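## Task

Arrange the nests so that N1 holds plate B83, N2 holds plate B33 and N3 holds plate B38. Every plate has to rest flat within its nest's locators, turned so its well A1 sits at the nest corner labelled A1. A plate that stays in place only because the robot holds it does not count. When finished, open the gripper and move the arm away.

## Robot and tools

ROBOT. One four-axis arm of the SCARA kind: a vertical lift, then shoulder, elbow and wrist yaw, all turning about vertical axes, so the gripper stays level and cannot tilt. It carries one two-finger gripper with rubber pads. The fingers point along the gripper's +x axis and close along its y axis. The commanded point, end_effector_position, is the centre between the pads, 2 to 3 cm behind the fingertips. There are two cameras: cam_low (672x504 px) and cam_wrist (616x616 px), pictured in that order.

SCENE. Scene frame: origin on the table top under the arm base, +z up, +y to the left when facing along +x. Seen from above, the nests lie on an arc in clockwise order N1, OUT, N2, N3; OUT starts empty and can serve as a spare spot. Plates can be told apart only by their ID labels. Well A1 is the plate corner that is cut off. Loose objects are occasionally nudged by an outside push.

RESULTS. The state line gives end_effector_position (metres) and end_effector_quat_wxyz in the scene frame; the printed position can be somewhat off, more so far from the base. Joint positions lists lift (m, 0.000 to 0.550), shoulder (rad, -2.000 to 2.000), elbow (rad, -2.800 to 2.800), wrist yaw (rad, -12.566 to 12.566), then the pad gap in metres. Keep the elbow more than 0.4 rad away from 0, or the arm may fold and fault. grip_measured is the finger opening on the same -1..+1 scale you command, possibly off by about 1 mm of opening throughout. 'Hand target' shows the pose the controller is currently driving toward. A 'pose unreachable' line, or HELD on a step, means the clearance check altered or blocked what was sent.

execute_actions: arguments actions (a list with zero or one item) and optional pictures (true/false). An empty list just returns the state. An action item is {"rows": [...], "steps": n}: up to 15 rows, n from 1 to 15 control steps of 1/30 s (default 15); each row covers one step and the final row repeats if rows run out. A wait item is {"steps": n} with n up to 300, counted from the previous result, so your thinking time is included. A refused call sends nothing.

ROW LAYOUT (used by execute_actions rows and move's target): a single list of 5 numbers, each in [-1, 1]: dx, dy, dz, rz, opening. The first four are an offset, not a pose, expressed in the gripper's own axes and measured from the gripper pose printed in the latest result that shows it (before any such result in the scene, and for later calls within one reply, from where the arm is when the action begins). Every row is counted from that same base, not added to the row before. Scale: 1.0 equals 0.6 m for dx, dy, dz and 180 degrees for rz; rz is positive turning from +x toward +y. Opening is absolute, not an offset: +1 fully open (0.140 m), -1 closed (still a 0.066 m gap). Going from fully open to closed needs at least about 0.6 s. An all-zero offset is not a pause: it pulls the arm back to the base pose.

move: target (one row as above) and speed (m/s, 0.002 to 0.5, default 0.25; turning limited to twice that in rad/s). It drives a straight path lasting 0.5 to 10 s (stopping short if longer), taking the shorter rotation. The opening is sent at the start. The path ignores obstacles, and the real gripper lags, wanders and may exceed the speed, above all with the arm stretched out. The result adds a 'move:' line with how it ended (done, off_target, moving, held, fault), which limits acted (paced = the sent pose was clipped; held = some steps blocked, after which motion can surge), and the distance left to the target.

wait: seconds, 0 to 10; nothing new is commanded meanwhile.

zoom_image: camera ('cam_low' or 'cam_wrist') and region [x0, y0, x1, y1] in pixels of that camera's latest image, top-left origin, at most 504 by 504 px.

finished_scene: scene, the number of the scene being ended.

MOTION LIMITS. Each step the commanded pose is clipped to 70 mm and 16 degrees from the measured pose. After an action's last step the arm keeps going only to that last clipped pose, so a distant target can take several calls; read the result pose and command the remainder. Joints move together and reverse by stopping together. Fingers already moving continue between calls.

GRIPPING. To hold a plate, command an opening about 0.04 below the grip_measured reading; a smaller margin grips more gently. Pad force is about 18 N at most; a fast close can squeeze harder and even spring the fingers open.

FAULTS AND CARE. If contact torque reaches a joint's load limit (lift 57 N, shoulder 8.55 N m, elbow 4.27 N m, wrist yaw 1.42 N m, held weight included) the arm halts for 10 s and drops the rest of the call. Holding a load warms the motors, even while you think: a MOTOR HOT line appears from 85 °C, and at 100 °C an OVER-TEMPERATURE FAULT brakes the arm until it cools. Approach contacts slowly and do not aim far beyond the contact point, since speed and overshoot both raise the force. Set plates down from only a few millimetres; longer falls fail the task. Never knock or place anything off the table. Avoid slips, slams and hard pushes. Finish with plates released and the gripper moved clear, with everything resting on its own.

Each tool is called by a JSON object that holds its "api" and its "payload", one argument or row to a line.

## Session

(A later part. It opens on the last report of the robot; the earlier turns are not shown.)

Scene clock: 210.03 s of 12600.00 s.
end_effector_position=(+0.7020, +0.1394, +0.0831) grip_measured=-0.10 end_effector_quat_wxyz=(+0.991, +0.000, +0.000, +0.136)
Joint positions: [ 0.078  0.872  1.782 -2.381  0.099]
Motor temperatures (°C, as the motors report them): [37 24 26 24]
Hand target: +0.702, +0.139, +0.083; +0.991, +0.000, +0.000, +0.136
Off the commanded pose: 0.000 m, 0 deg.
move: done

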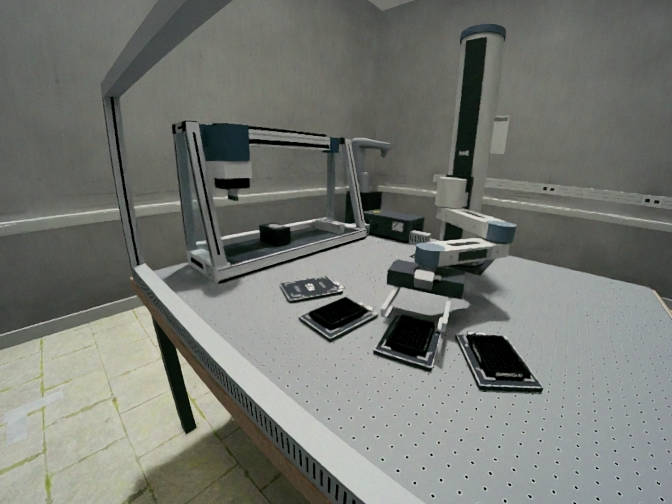

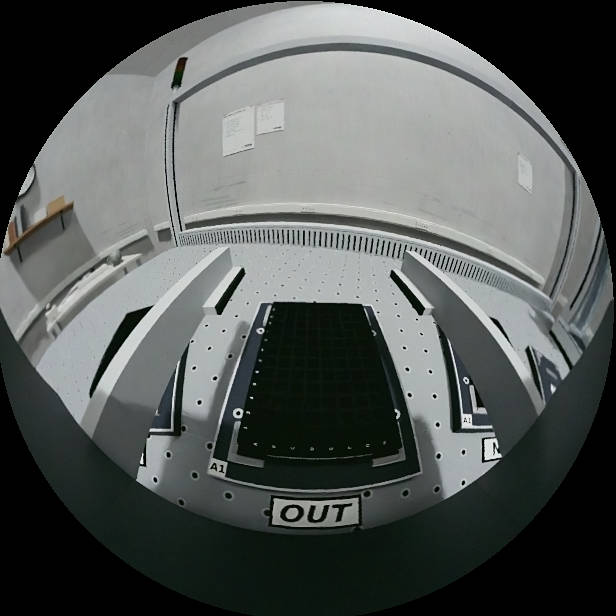

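{"api": "move", "payload": {
  "target": [-0.0495, -0.298, 0, -0.1044, -0.1],
  "speed": 0.25
}}

Scene clock: 217.53 s of 12600.00 s.
end_effector_position=(+0.7214, -0.0409, +0.0831) grip_measured=-0.10 end_effector_quat_wxyz=(+1.000, +0.000, +0.000, -0.028)
Joint positions: [ 0.078  0.529  1.799 -2.384  0.099]
Motor temperatures (°C, as the motors report them): [37 24 26 24]
Hand target: +0.721, -0.041, +0.083; +1.000, +0.000, +0.000, -0.028
Off the commanded pose: 0.000 m, 0 deg.
After step 90, 3.40 s passed at rest.
move: done

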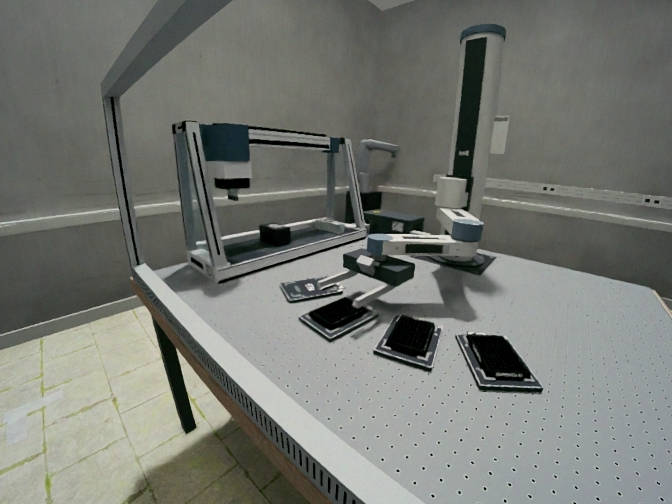

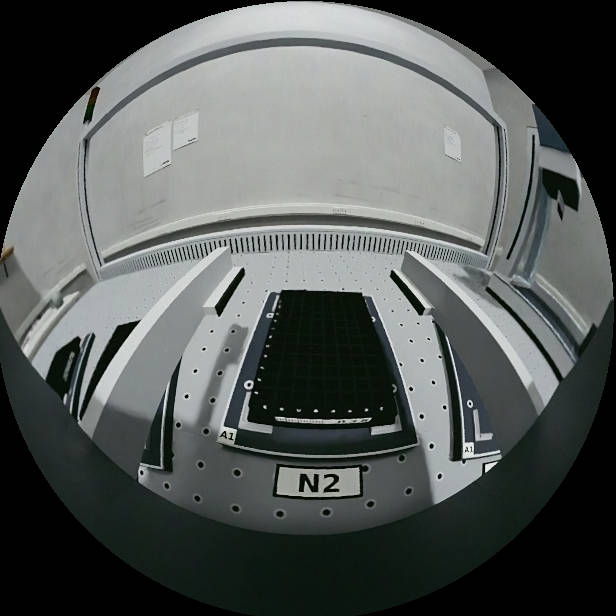

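{"api": "move", "payload": {
  "target": [0.033, -0.006, 0, -0.013, -0.1],
  "speed": 0.1
}}

Scene clock: 225.53 s of 12600.00 s.
end_effector_position=(+0.7410, -0.0456, +0.0831) grip_measured=-0.10 end_effector_quat_wxyz=(+0.999, +0.000, +0.000, -0.048)
Joint positions: [ 0.078  0.478  1.929 -2.503  0.099]
Motor temperatures (°C, as the motors report them): [37 24 26 24]
Hand target: +0.741, -0.046, +0.083; +0.999, +0.000, +0.000, -0.048
Off the commanded pose: 0.000 m, 0 deg.
After step 90, 4.30 s passed at rest.
move: done

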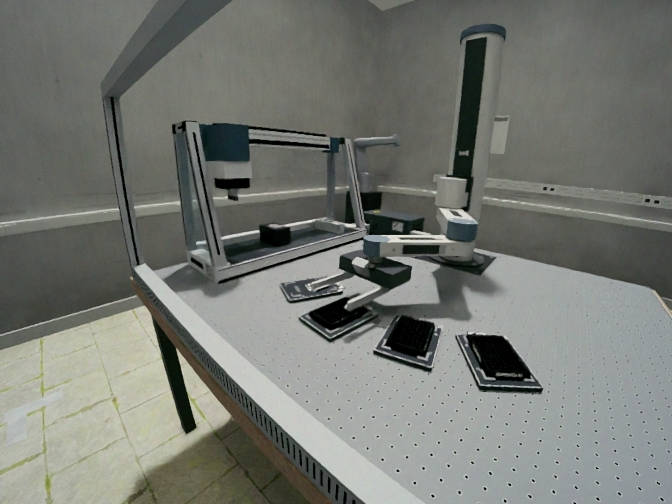

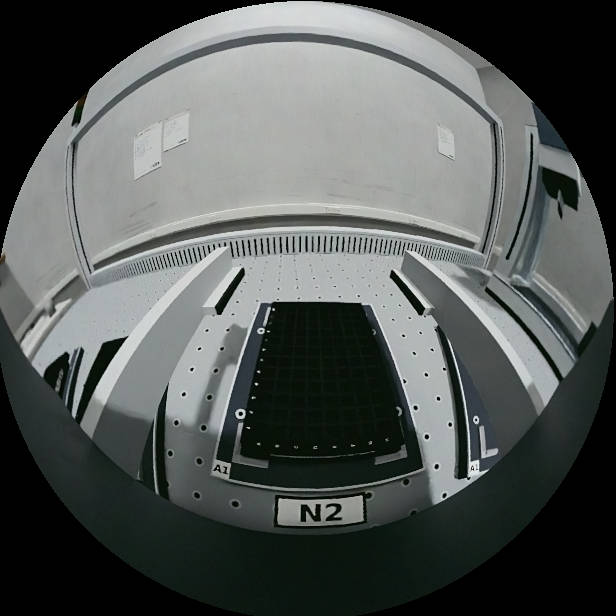

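{"api": "move", "payload": {
  "target": [0, -0.004, -0.089, 0, -0.1],
  "speed": 0.08
}}

{"api": "move", "payload": {
  "target": [0, 0, 0, 0, -0.55],
  "speed": 0.05
}}

Scene clock: 231.63 s of 12600.00 s.
end_effector_position=(+0.7408, -0.0479, +0.0296) grip_measured=-0.10 end_effector_quat_wxyz=(+0.999, +0.000, +0.000, -0.048)
Joint positions: [ 0.025  0.473  1.928 -2.497  0.099]
Motor temperatures (°C, as the motors report them): [37 24 26 24]
Hand target: +0.741, -0.048, +0.030; +0.999, +0.000, +0.000, -0.048
Off the commanded pose: 0.000 m, 0 deg.
After step 90, 2.13 s passed at rest.
move: done

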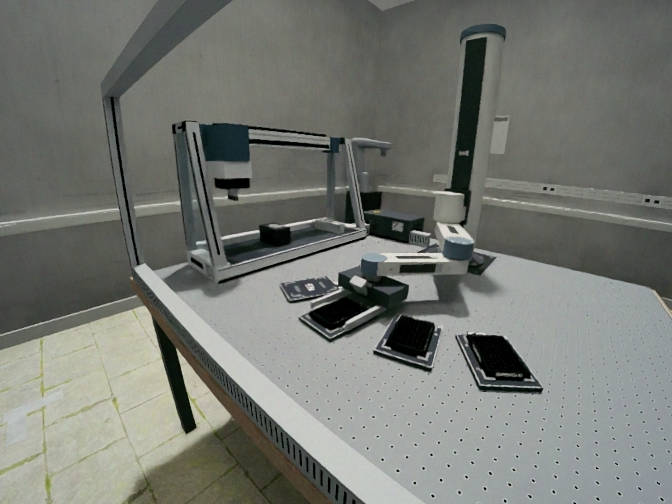

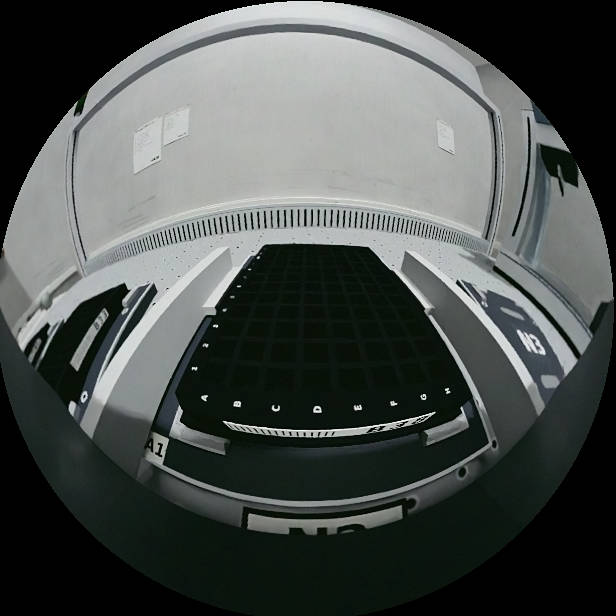

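Scene clock: 232.13 s of 12600.00 s.
end_effector_position=(+0.7410, -0.0470, +0.0296) grip_measured=-0.49 end_effector_quat_wxyz=(+0.999, +0.000, +0.000, -0.047)
Joint positions: [ 0.025  0.473  1.929 -2.496  0.085]
Motor temperatures (°C, as the motors report them): [37 24 26 24]
Hand target: +0.741, -0.048, +0.030; +0.999, +0.000, +0.000, -0.048
Off the commanded pose: 0.001 m, 0 deg.
move: done

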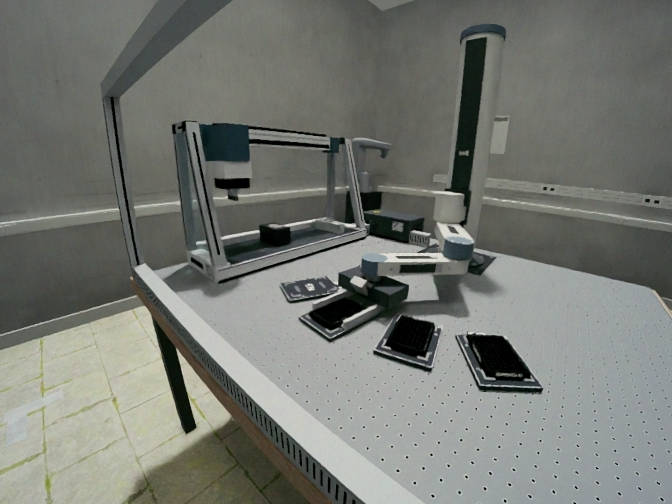

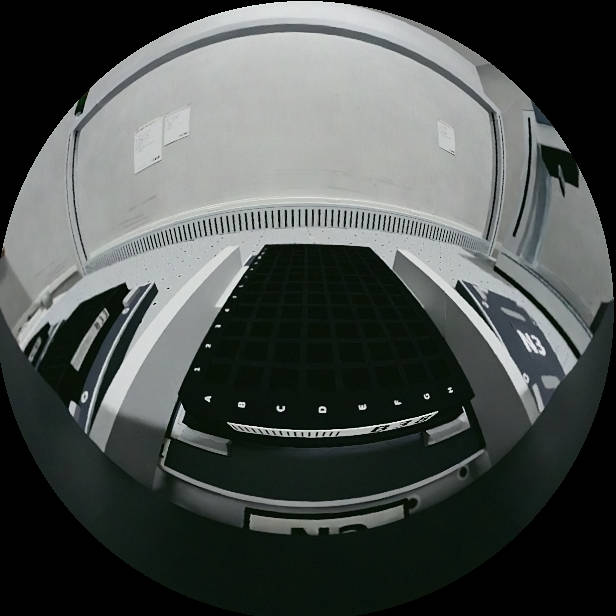

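{"api": "move", "payload": {
  "target": [0, 0, 0.089, 0, -0.55],
  "speed": 0.15
}}

{"api": "move", "payload": {
  "target": [-0.0752, -0.2947, 0, -0.0928, -0.55],
  "speed": 0.25
}}

Scene clock: 242.77 s of 12600.00 s.
end_effector_position=(+0.7410, -0.0469, +0.0830) grip_measured=-0.49 end_effector_quat_wxyz=(+0.999, +0.000, +0.000, -0.046)
Joint positions: [ 0.078  0.474  1.929 -2.496  0.085]
Motor temperatures (°C, as the motors report them): [37 24 26 24]
Hand target: +0.741, -0.047, +0.083; +0.999, +0.000, +0.000, -0.047
Off the commanded pose: 0.000 m, 0 deg.
After step 90, 6.90 s passed at rest.
move: done

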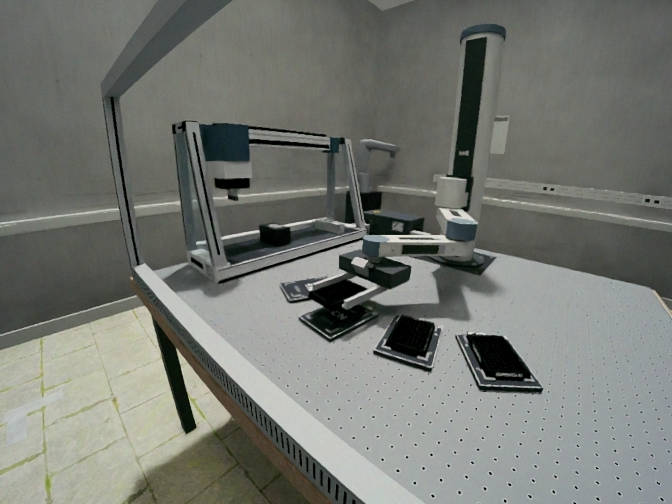

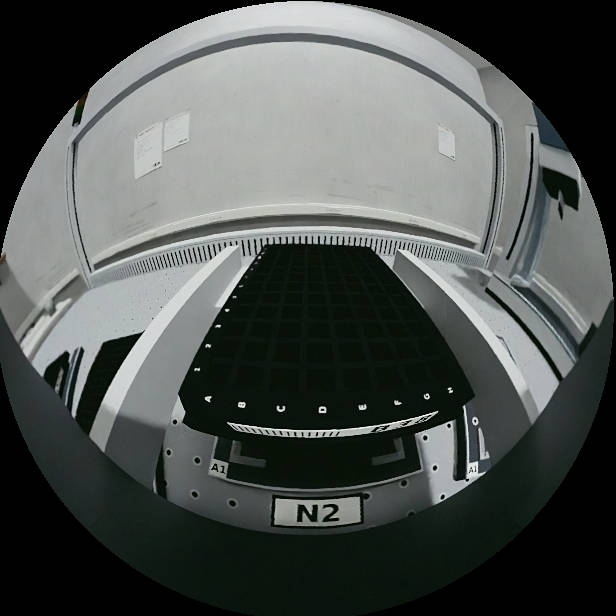

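Scene clock: 243.83 s of 12600.00 s.
end_effector_position=(+0.6795, -0.2189, +0.0830) grip_measured=-0.49 end_effector_quat_wxyz=(+0.982, +0.000, +0.000, -0.191)
Joint positions: [ 0.078  0.187  1.812 -2.384  0.085]
Motor temperatures (°C, as the motors report them): [37 24 26 24]
Hand target: +0.680, -0.219, +0.083; +0.982, +0.000, +0.000, -0.191
Off the commanded pose: 0.000 m, 0 deg.
move: done

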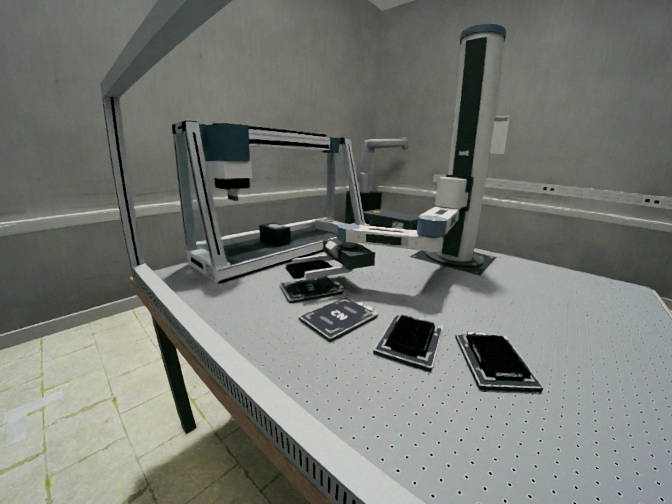

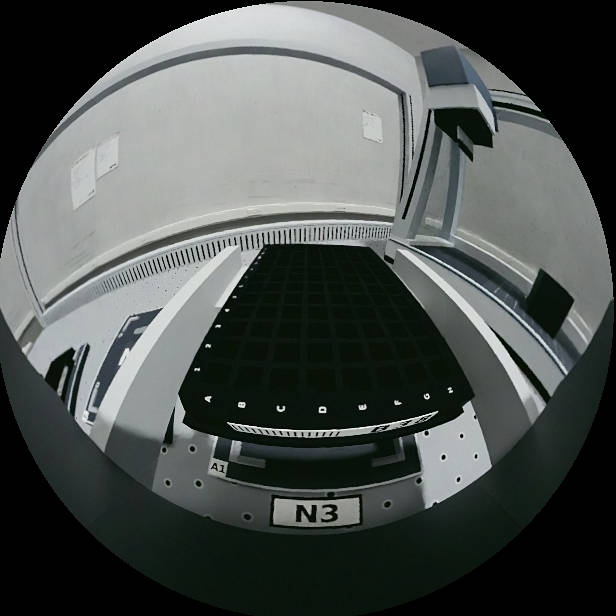

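{"api": "move", "payload": {
  "target": [0, 0, -0.084, 0, -0.55],
  "speed": 0.06
}}

{"api": "move", "payload": {
  "target": [0, 0, 0, 0, -0.1],
  "speed": 0.05
}}

{"api": "move", "payload": {
  "target": [0, 0, 0.084, 0, -0.1],
  "speed": 0.15
}}

Scene clock: 251.93 s of 12600.00 s.
end_effector_position=(+0.6795, -0.2189, +0.0326) grip_measured=-0.49 end_effector_quat_wxyz=(+0.982, +0.000, +0.000, -0.191)
Joint positions: [ 0.028  0.187  1.812 -2.384  0.085]
Motor temperatures (°C, as the motors report them): [37 24 26 24]
Hand target: +0.680, -0.219, +0.033; +0.982, +0.000, +0.000, -0.191
Off the commanded pose: 0.000 m, 0 deg.
After step 90, 4.00 s passed at rest.
move: done

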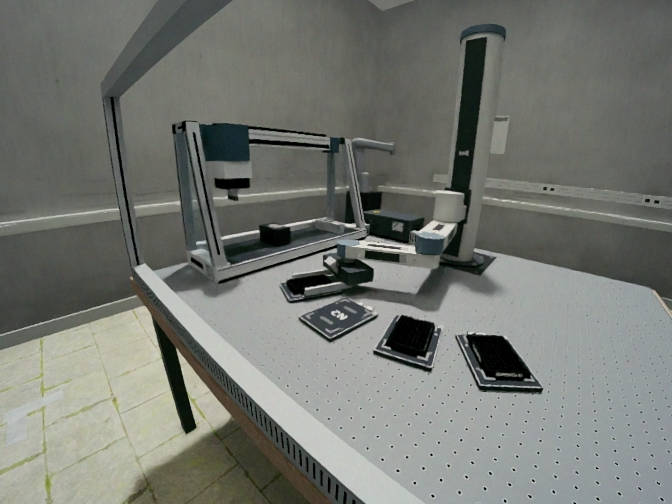

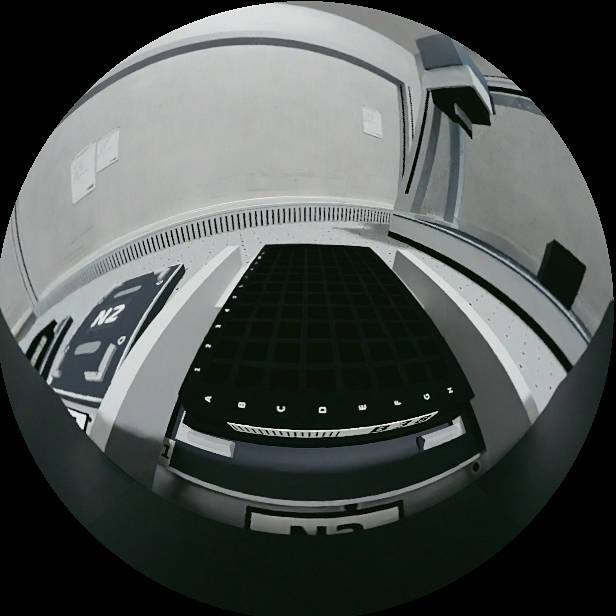

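Scene clock: 252.43 s of 12600.00 s.
end_effector_position=(+0.6795, -0.2189, +0.0326) grip_measured=-0.10 end_effector_quat_wxyz=(+0.982, +0.000, +0.000, -0.191)
Joint positions: [ 0.028  0.187  1.812 -2.384  0.099]
Motor temperatures (°C, as the motors report them): [37 24 26 24]
Hand target: +0.680, -0.219, +0.033; +0.982, +0.000, +0.000, -0.191
Off the commanded pose: 0.000 m, 0 deg.
move: done

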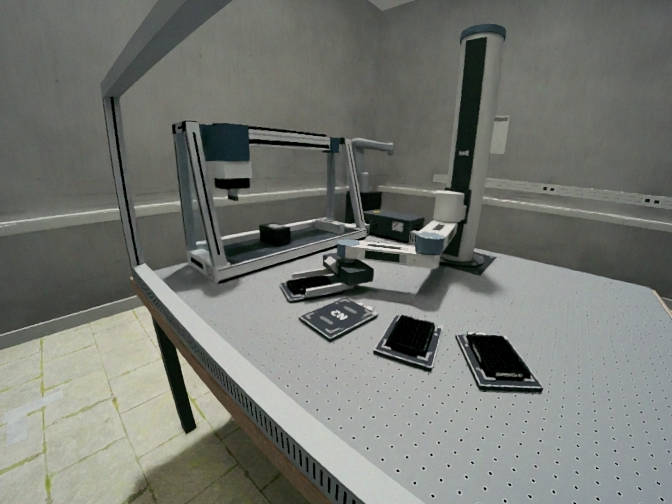

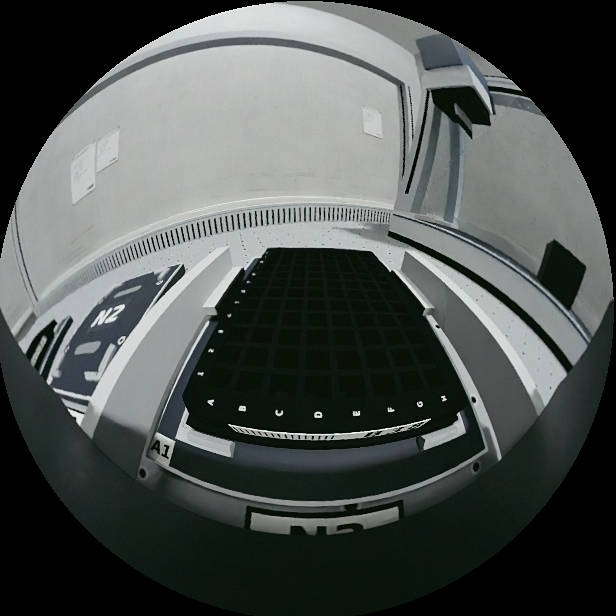

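Scene clock: 253.17 s of 12600.00 s.
end_effector_position=(+0.6796, -0.2189, +0.0830) grip_measured=-0.10 end_effector_quat_wxyz=(+0.982, +0.000, +0.000, -0.191)
Joint positions: [ 0.078  0.187  1.812 -2.384  0.099]
Motor temperatures (°C, as the motors report them): [37 24 26 24]
Hand target: +0.680, -0.219, +0.083; +0.982, +0.000, +0.000, -0.191
Off the commanded pose: 0.000 m, 0 deg.
move: done

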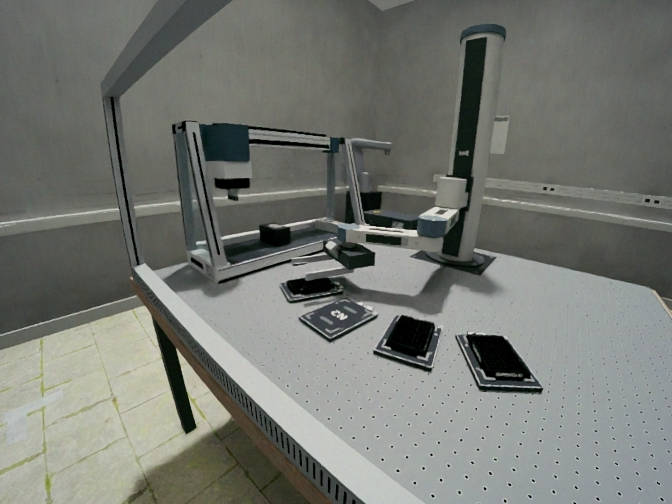

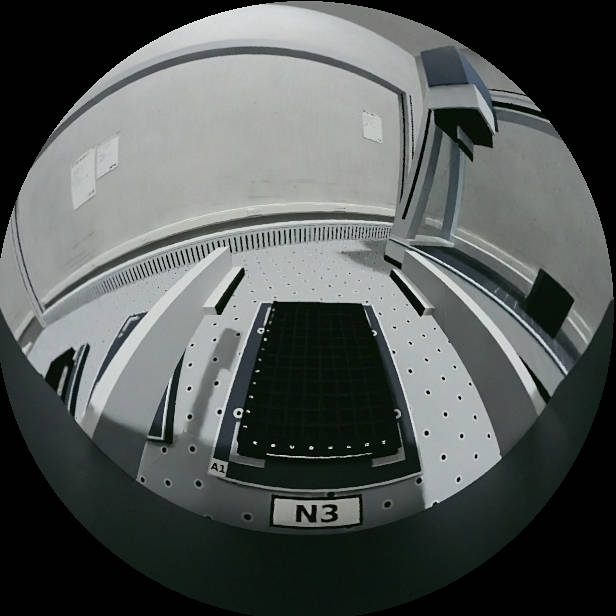

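{"api": "move", "payload": {
  "target": [-0.189, 0.5677, 0, 0.209, -0.1],
  "speed": 0.3
}}

{"api": "move", "payload": {
  "target": [0, 0, -0.089, 0, -0.1],
  "speed": 0.08
}}

{"api": "move", "payload": {
  "target": [0, 0, 0, 0, -0.55],
  "speed": 0.05
}}

Scene clock: 264.17 s of 12600.00 s.
end_effector_position=(+0.7025, +0.1395, +0.0830) grip_measured=-0.10 end_effector_quat_wxyz=(+0.991, +0.000, +0.000, +0.136)
Joint positions: [ 0.078  0.87   1.785 -2.383  0.099]
Motor temperatures (°C, as the motors report them): [36 24 26 24]
Hand target: +0.703, +0.139, +0.083; +0.991, +0.000, +0.000, +0.135
Off the commanded pose: 0.000 m, 0 deg.
After step 90, 6.43 s passed at rest.
move: done

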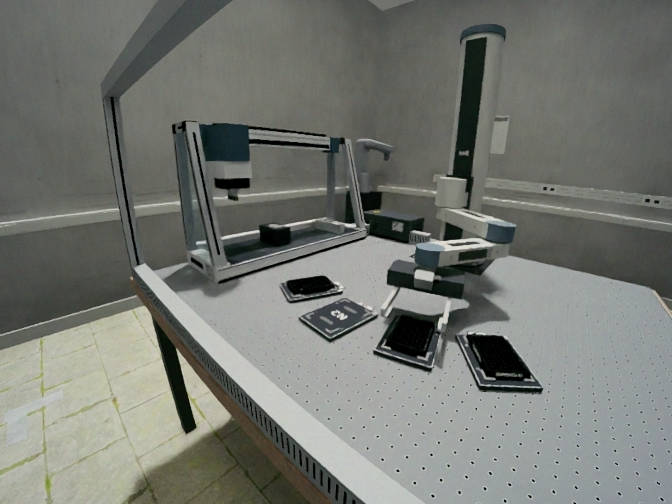

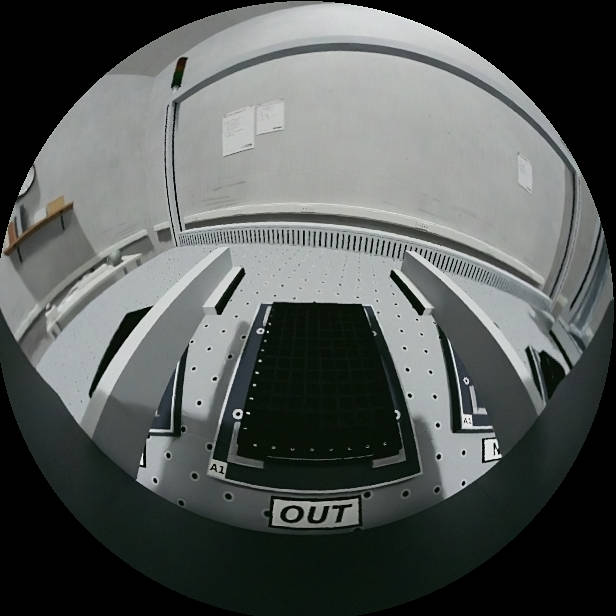

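Scene clock: 265.10 s of 12600.00 s.
end_effector_position=(+0.7025, +0.1395, +0.0296) grip_measured=-0.10 end_effector_quat_wxyz=(+0.991, +0.000, +0.000, +0.136)
Joint positions: [ 0.025  0.87   1.785 -2.383  0.099]
Motor temperatures (°C, as the motors report them): [36 24 26 24]
Hand target: +0.702, +0.140, +0.030; +0.991, +0.000, +0.000, +0.136
Off the commanded pose: 0.000 m, 0 deg.
move: done

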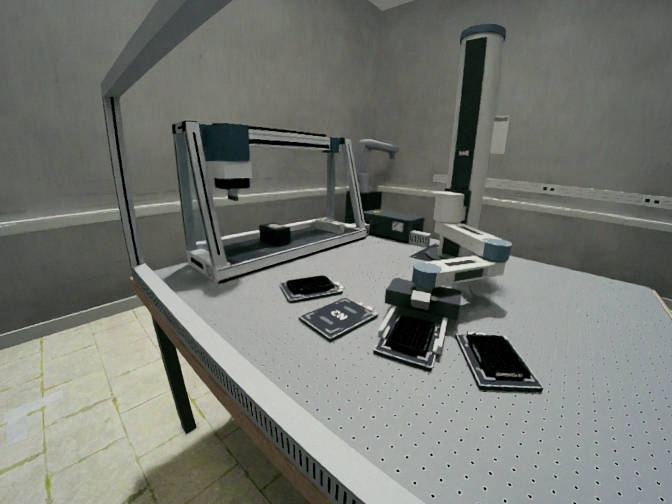

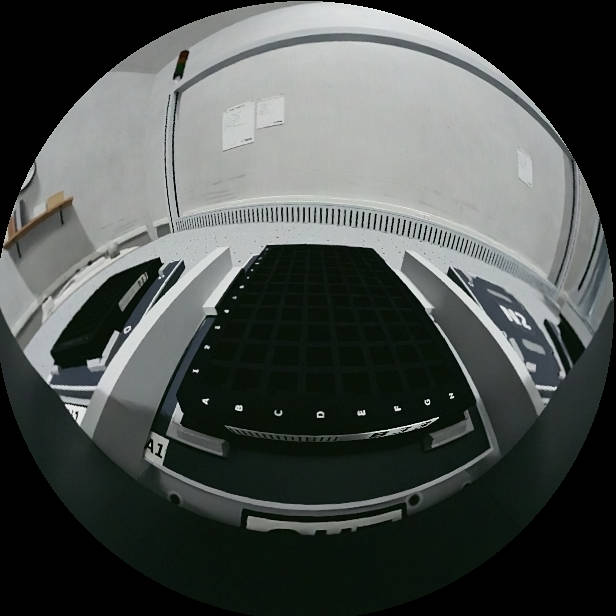

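Scene clock: 265.60 s of 12600.00 s.
end_effector_position=(+0.7025, +0.1392, +0.0296) grip_measured=-0.48 end_effector_quat_wxyz=(+0.991, +0.000, +0.000, +0.135)
Joint positions: [ 0.025  0.87   1.785 -2.384  0.085]
Motor temperatures (°C, as the motors report them): [36 24 26 24]
Hand target: +0.702, +0.140, +0.030; +0.991, +0.000, +0.000, +0.136
Off the commanded pose: 0.000 m, 0 deg.
move: done

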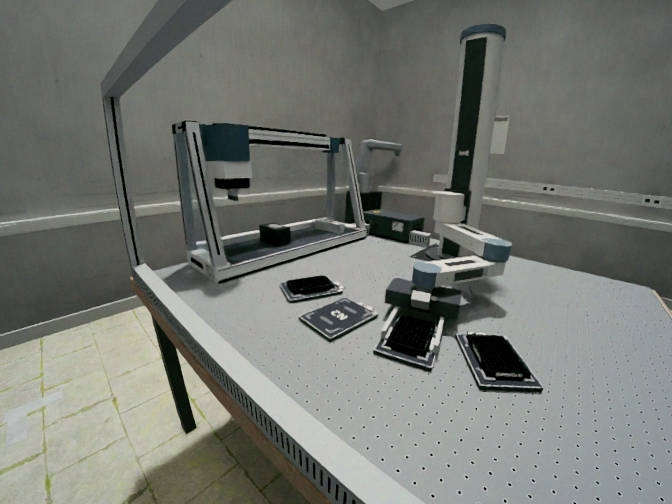

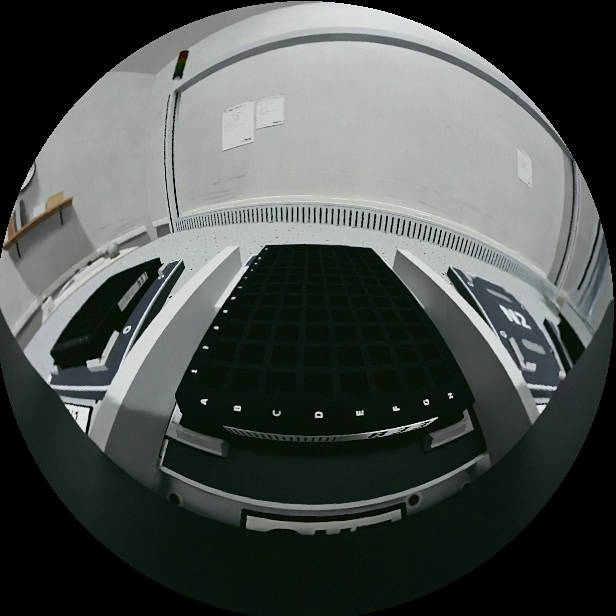

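{"api": "move", "payload": {
  "target": [0, 0, 0.089, 0, -0.55],
  "speed": 0.15
}}

{"api": "move", "payload": {
  "target": [-0.0187, -0.317, 0, -0.1161, -0.55],
  "speed": 0.25
}}

{"api": "move", "payload": {
  "target": [0, 0, -0.084, 0, -0.55],
  "speed": 0.06
}}

Scene clock: 276.60 s of 12600.00 s.
end_effector_position=(+0.7025, +0.1392, +0.0830) grip_measured=-0.48 end_effector_quat_wxyz=(+0.991, +0.000, +0.000, +0.135)
Joint positions: [ 0.078  0.87   1.785 -2.384  0.085]
Motor temperatures (°C, as the motors report them): [37 24 26 24]
Hand target: +0.703, +0.139, +0.083; +0.991, +0.000, +0.000, +0.135
Off the commanded pose: 0.000 m, 0 deg.
After step 90, 7.27 s passed at rest.
move: done

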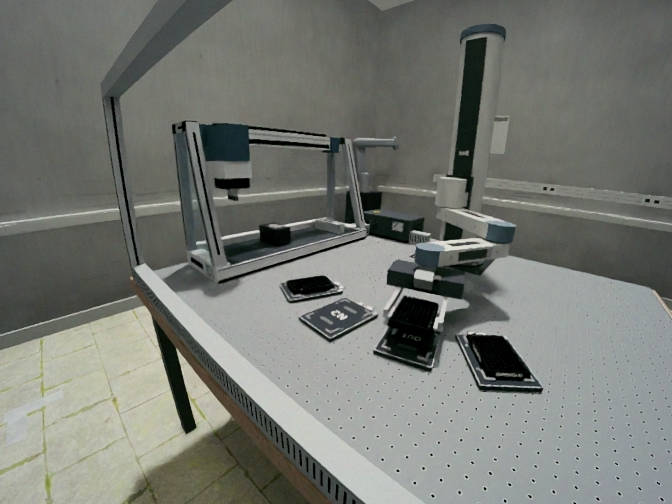

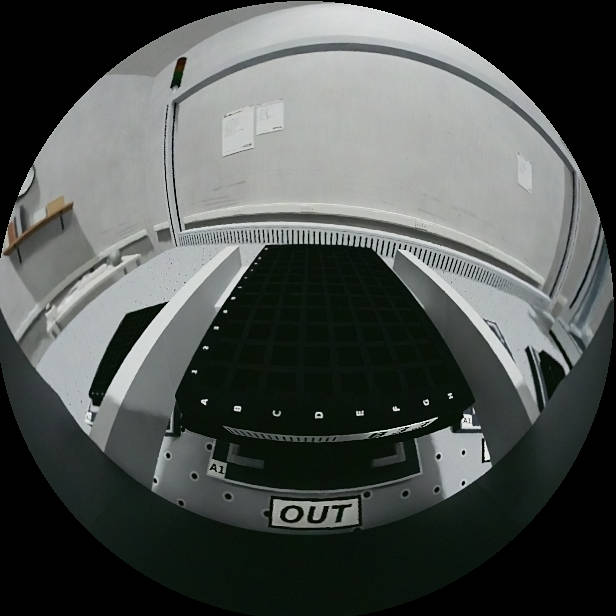

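Scene clock: 277.73 s of 12600.00 s.
end_effector_position=(+0.7425, -0.0473, +0.0830) grip_measured=-0.48 end_effector_quat_wxyz=(+0.999, +0.000, +0.000, -0.047)
Joint positions: [ 0.078  0.469  1.939 -2.503  0.085]
Motor temperatures (°C, as the motors report them): [37 24 26 24]
Hand target: +0.743, -0.047, +0.083; +0.999, +0.000, +0.000, -0.047
Off the commanded pose: 0.000 m, 0 deg.
move: done

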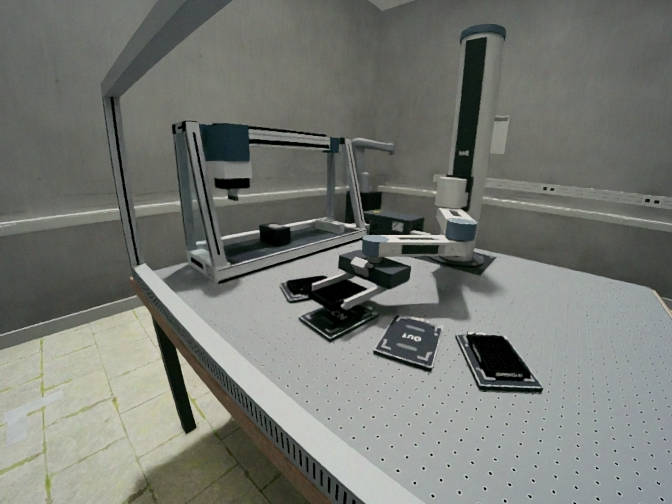

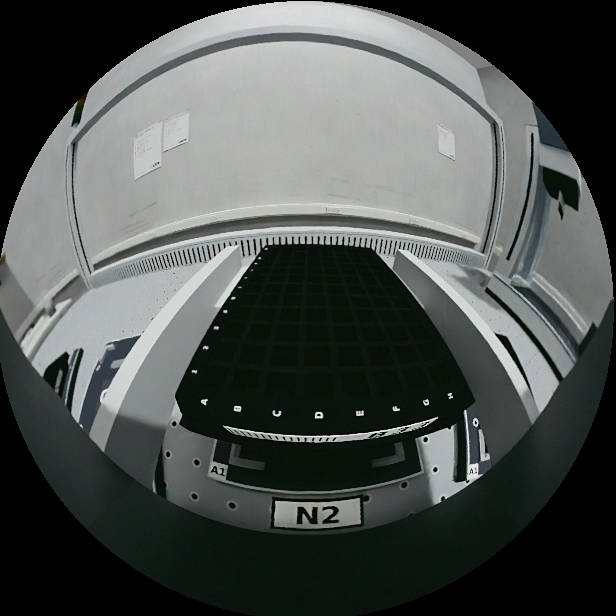

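Scene clock: 278.83 s of 12600.00 s.
end_effector_position=(+0.7425, -0.0473, +0.0326) grip_measured=-0.48 end_effector_quat_wxyz=(+0.999, +0.000, +0.000, -0.047)
Joint positions: [ 0.028  0.469  1.939 -2.503  0.085]
Motor temperatures (°C, as the motors report them): [37 24 26 24]
Hand target: +0.742, -0.047, +0.033; +0.999, +0.000, +0.000, -0.047
Off the commanded pose: 0.000 m, 0 deg.
move: done

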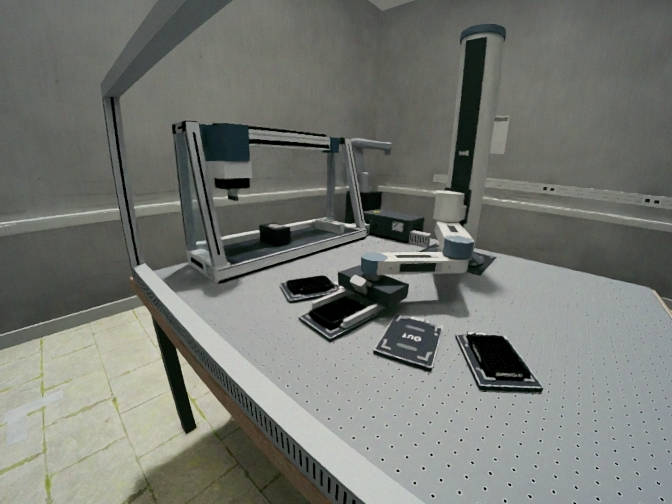

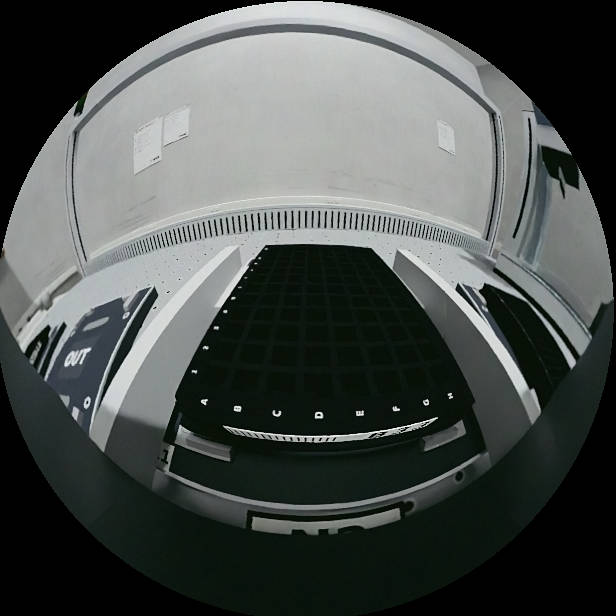

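{"api": "move", "payload": {
  "target": [0, 0, 0, 0, -0.1],
  "speed": 0.05
}}

{"api": "move", "payload": {
  "target": [0, 0, 0.084, 0, -0.1],
  "speed": 0.15
}}

Scene clock: 284.97 s of 12600.00 s.
end_effector_position=(+0.7425, -0.0473, +0.0326) grip_measured=-0.10 end_effector_quat_wxyz=(+0.999, +0.000, +0.000, -0.047)
Joint positions: [ 0.028  0.469  1.939 -2.503  0.099]
Motor temperatures (°C, as the motors report them): [37 24 26 24]
Hand target: +0.742, -0.047, +0.033; +0.999, +0.000, +0.000, -0.047
Off the commanded pose: 0.000 m, 0 deg.
After step 90, 2.43 s passed at rest.
move: done

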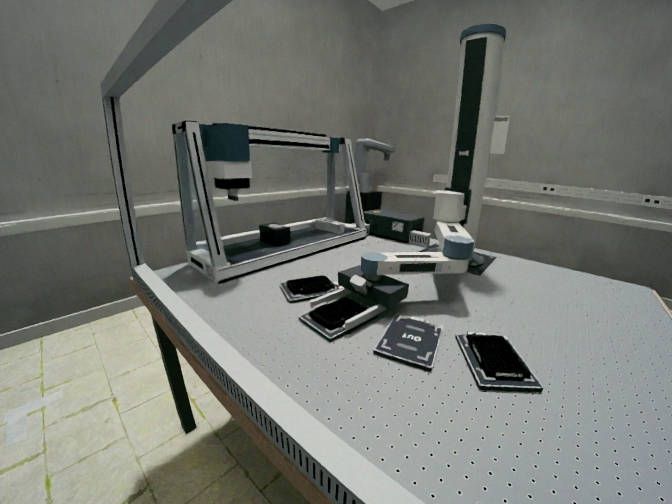

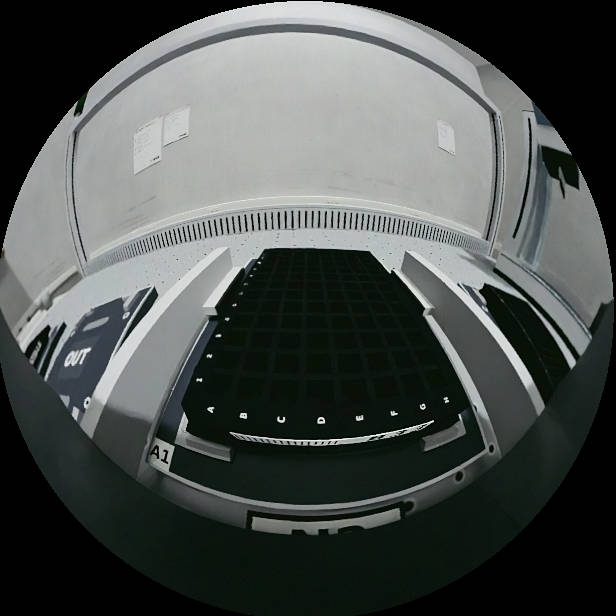

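Scene clock: 285.70 s of 12600.00 s.
end_effector_position=(+0.7425, -0.0472, +0.0830) grip_measured=-0.10 end_effector_quat_wxyz=(+0.999, +0.000, +0.000, -0.047)
Joint positions: [ 0.078  0.469  1.939 -2.503  0.099]
Motor temperatures (°C, as the motors report them): [37 24 26 24]
Hand target: +0.742, -0.047, +0.083; +0.999, +0.000, +0.000, -0.047
Off the commanded pose: 0.000 m, 0 deg.
move: done

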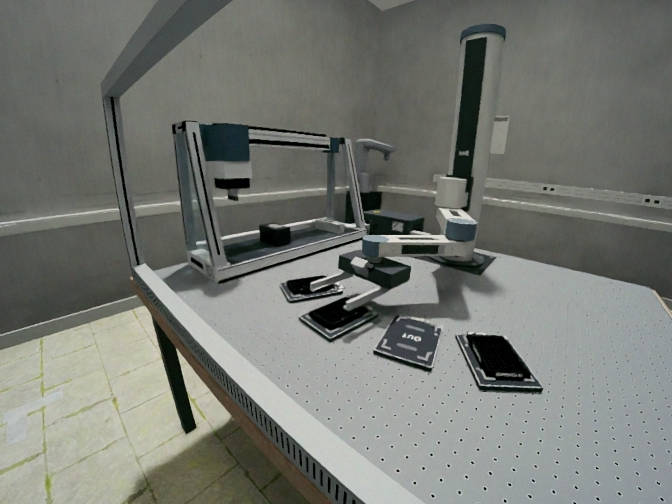

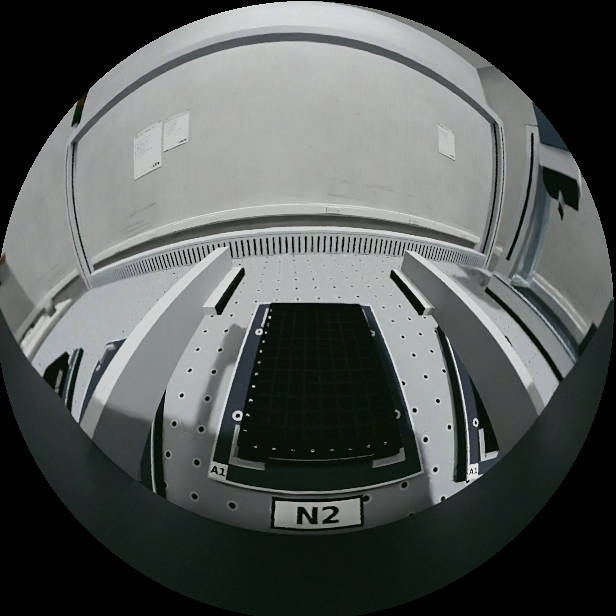

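{"api": "move", "payload": {
  "target": [-0.3755, 0.475, 0, 0.2244, -0.1],
  "speed": 0.3
}}

Scene clock: 294.27 s of 12600.00 s.
end_effector_position=(+0.5451, +0.2580, +0.0830) grip_measured=-0.10 end_effector_quat_wxyz=(+0.954, +0.000, +0.000, +0.301)
Joint positions: [ 0.078  1.438  1.275 -2.101  0.099]
Motor temperatures (°C, as the motors report them): [37 24 26 24]
Hand target: +0.545, +0.258, +0.083; +0.954, +0.000, +0.000, +0.301
Off the commanded pose: 0.000 m, 0 deg.
After step 90, 3.97 s passed at rest.
move: done

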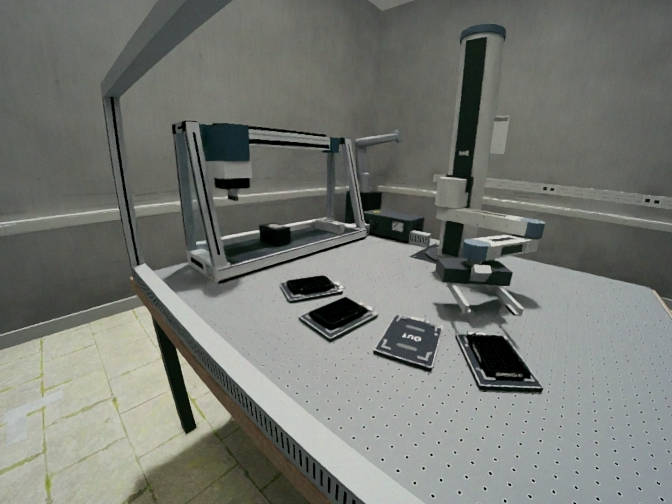

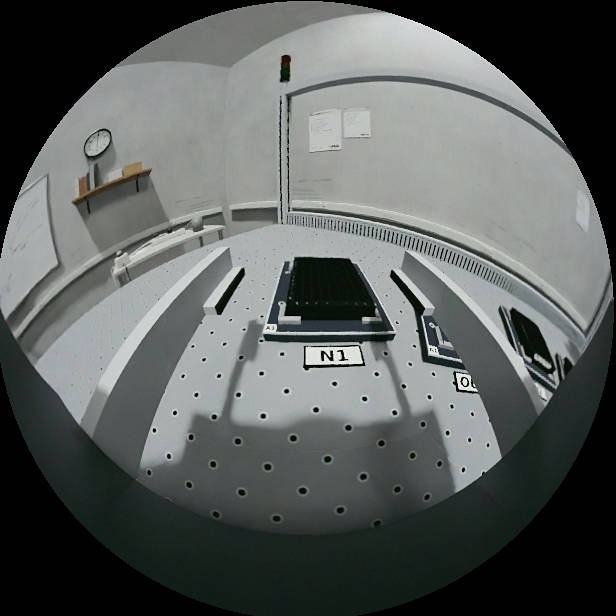

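{"api": "zoom_image", "payload": {
  "camera": "cam_wrist",
  "region": [255, 250, 405, 345]
}}

Region (255, 250, 405, 345) of cam_wrist's 616x616 image, scaled by 3.360, with more detail than that image has; it fills the top 319 rows of this view, and the rest is white.

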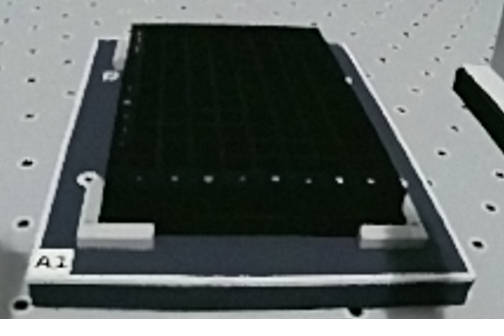

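{"api": "finished_scene", "payload": {
  "scene": 1
}}

The scene is finished: the task was done.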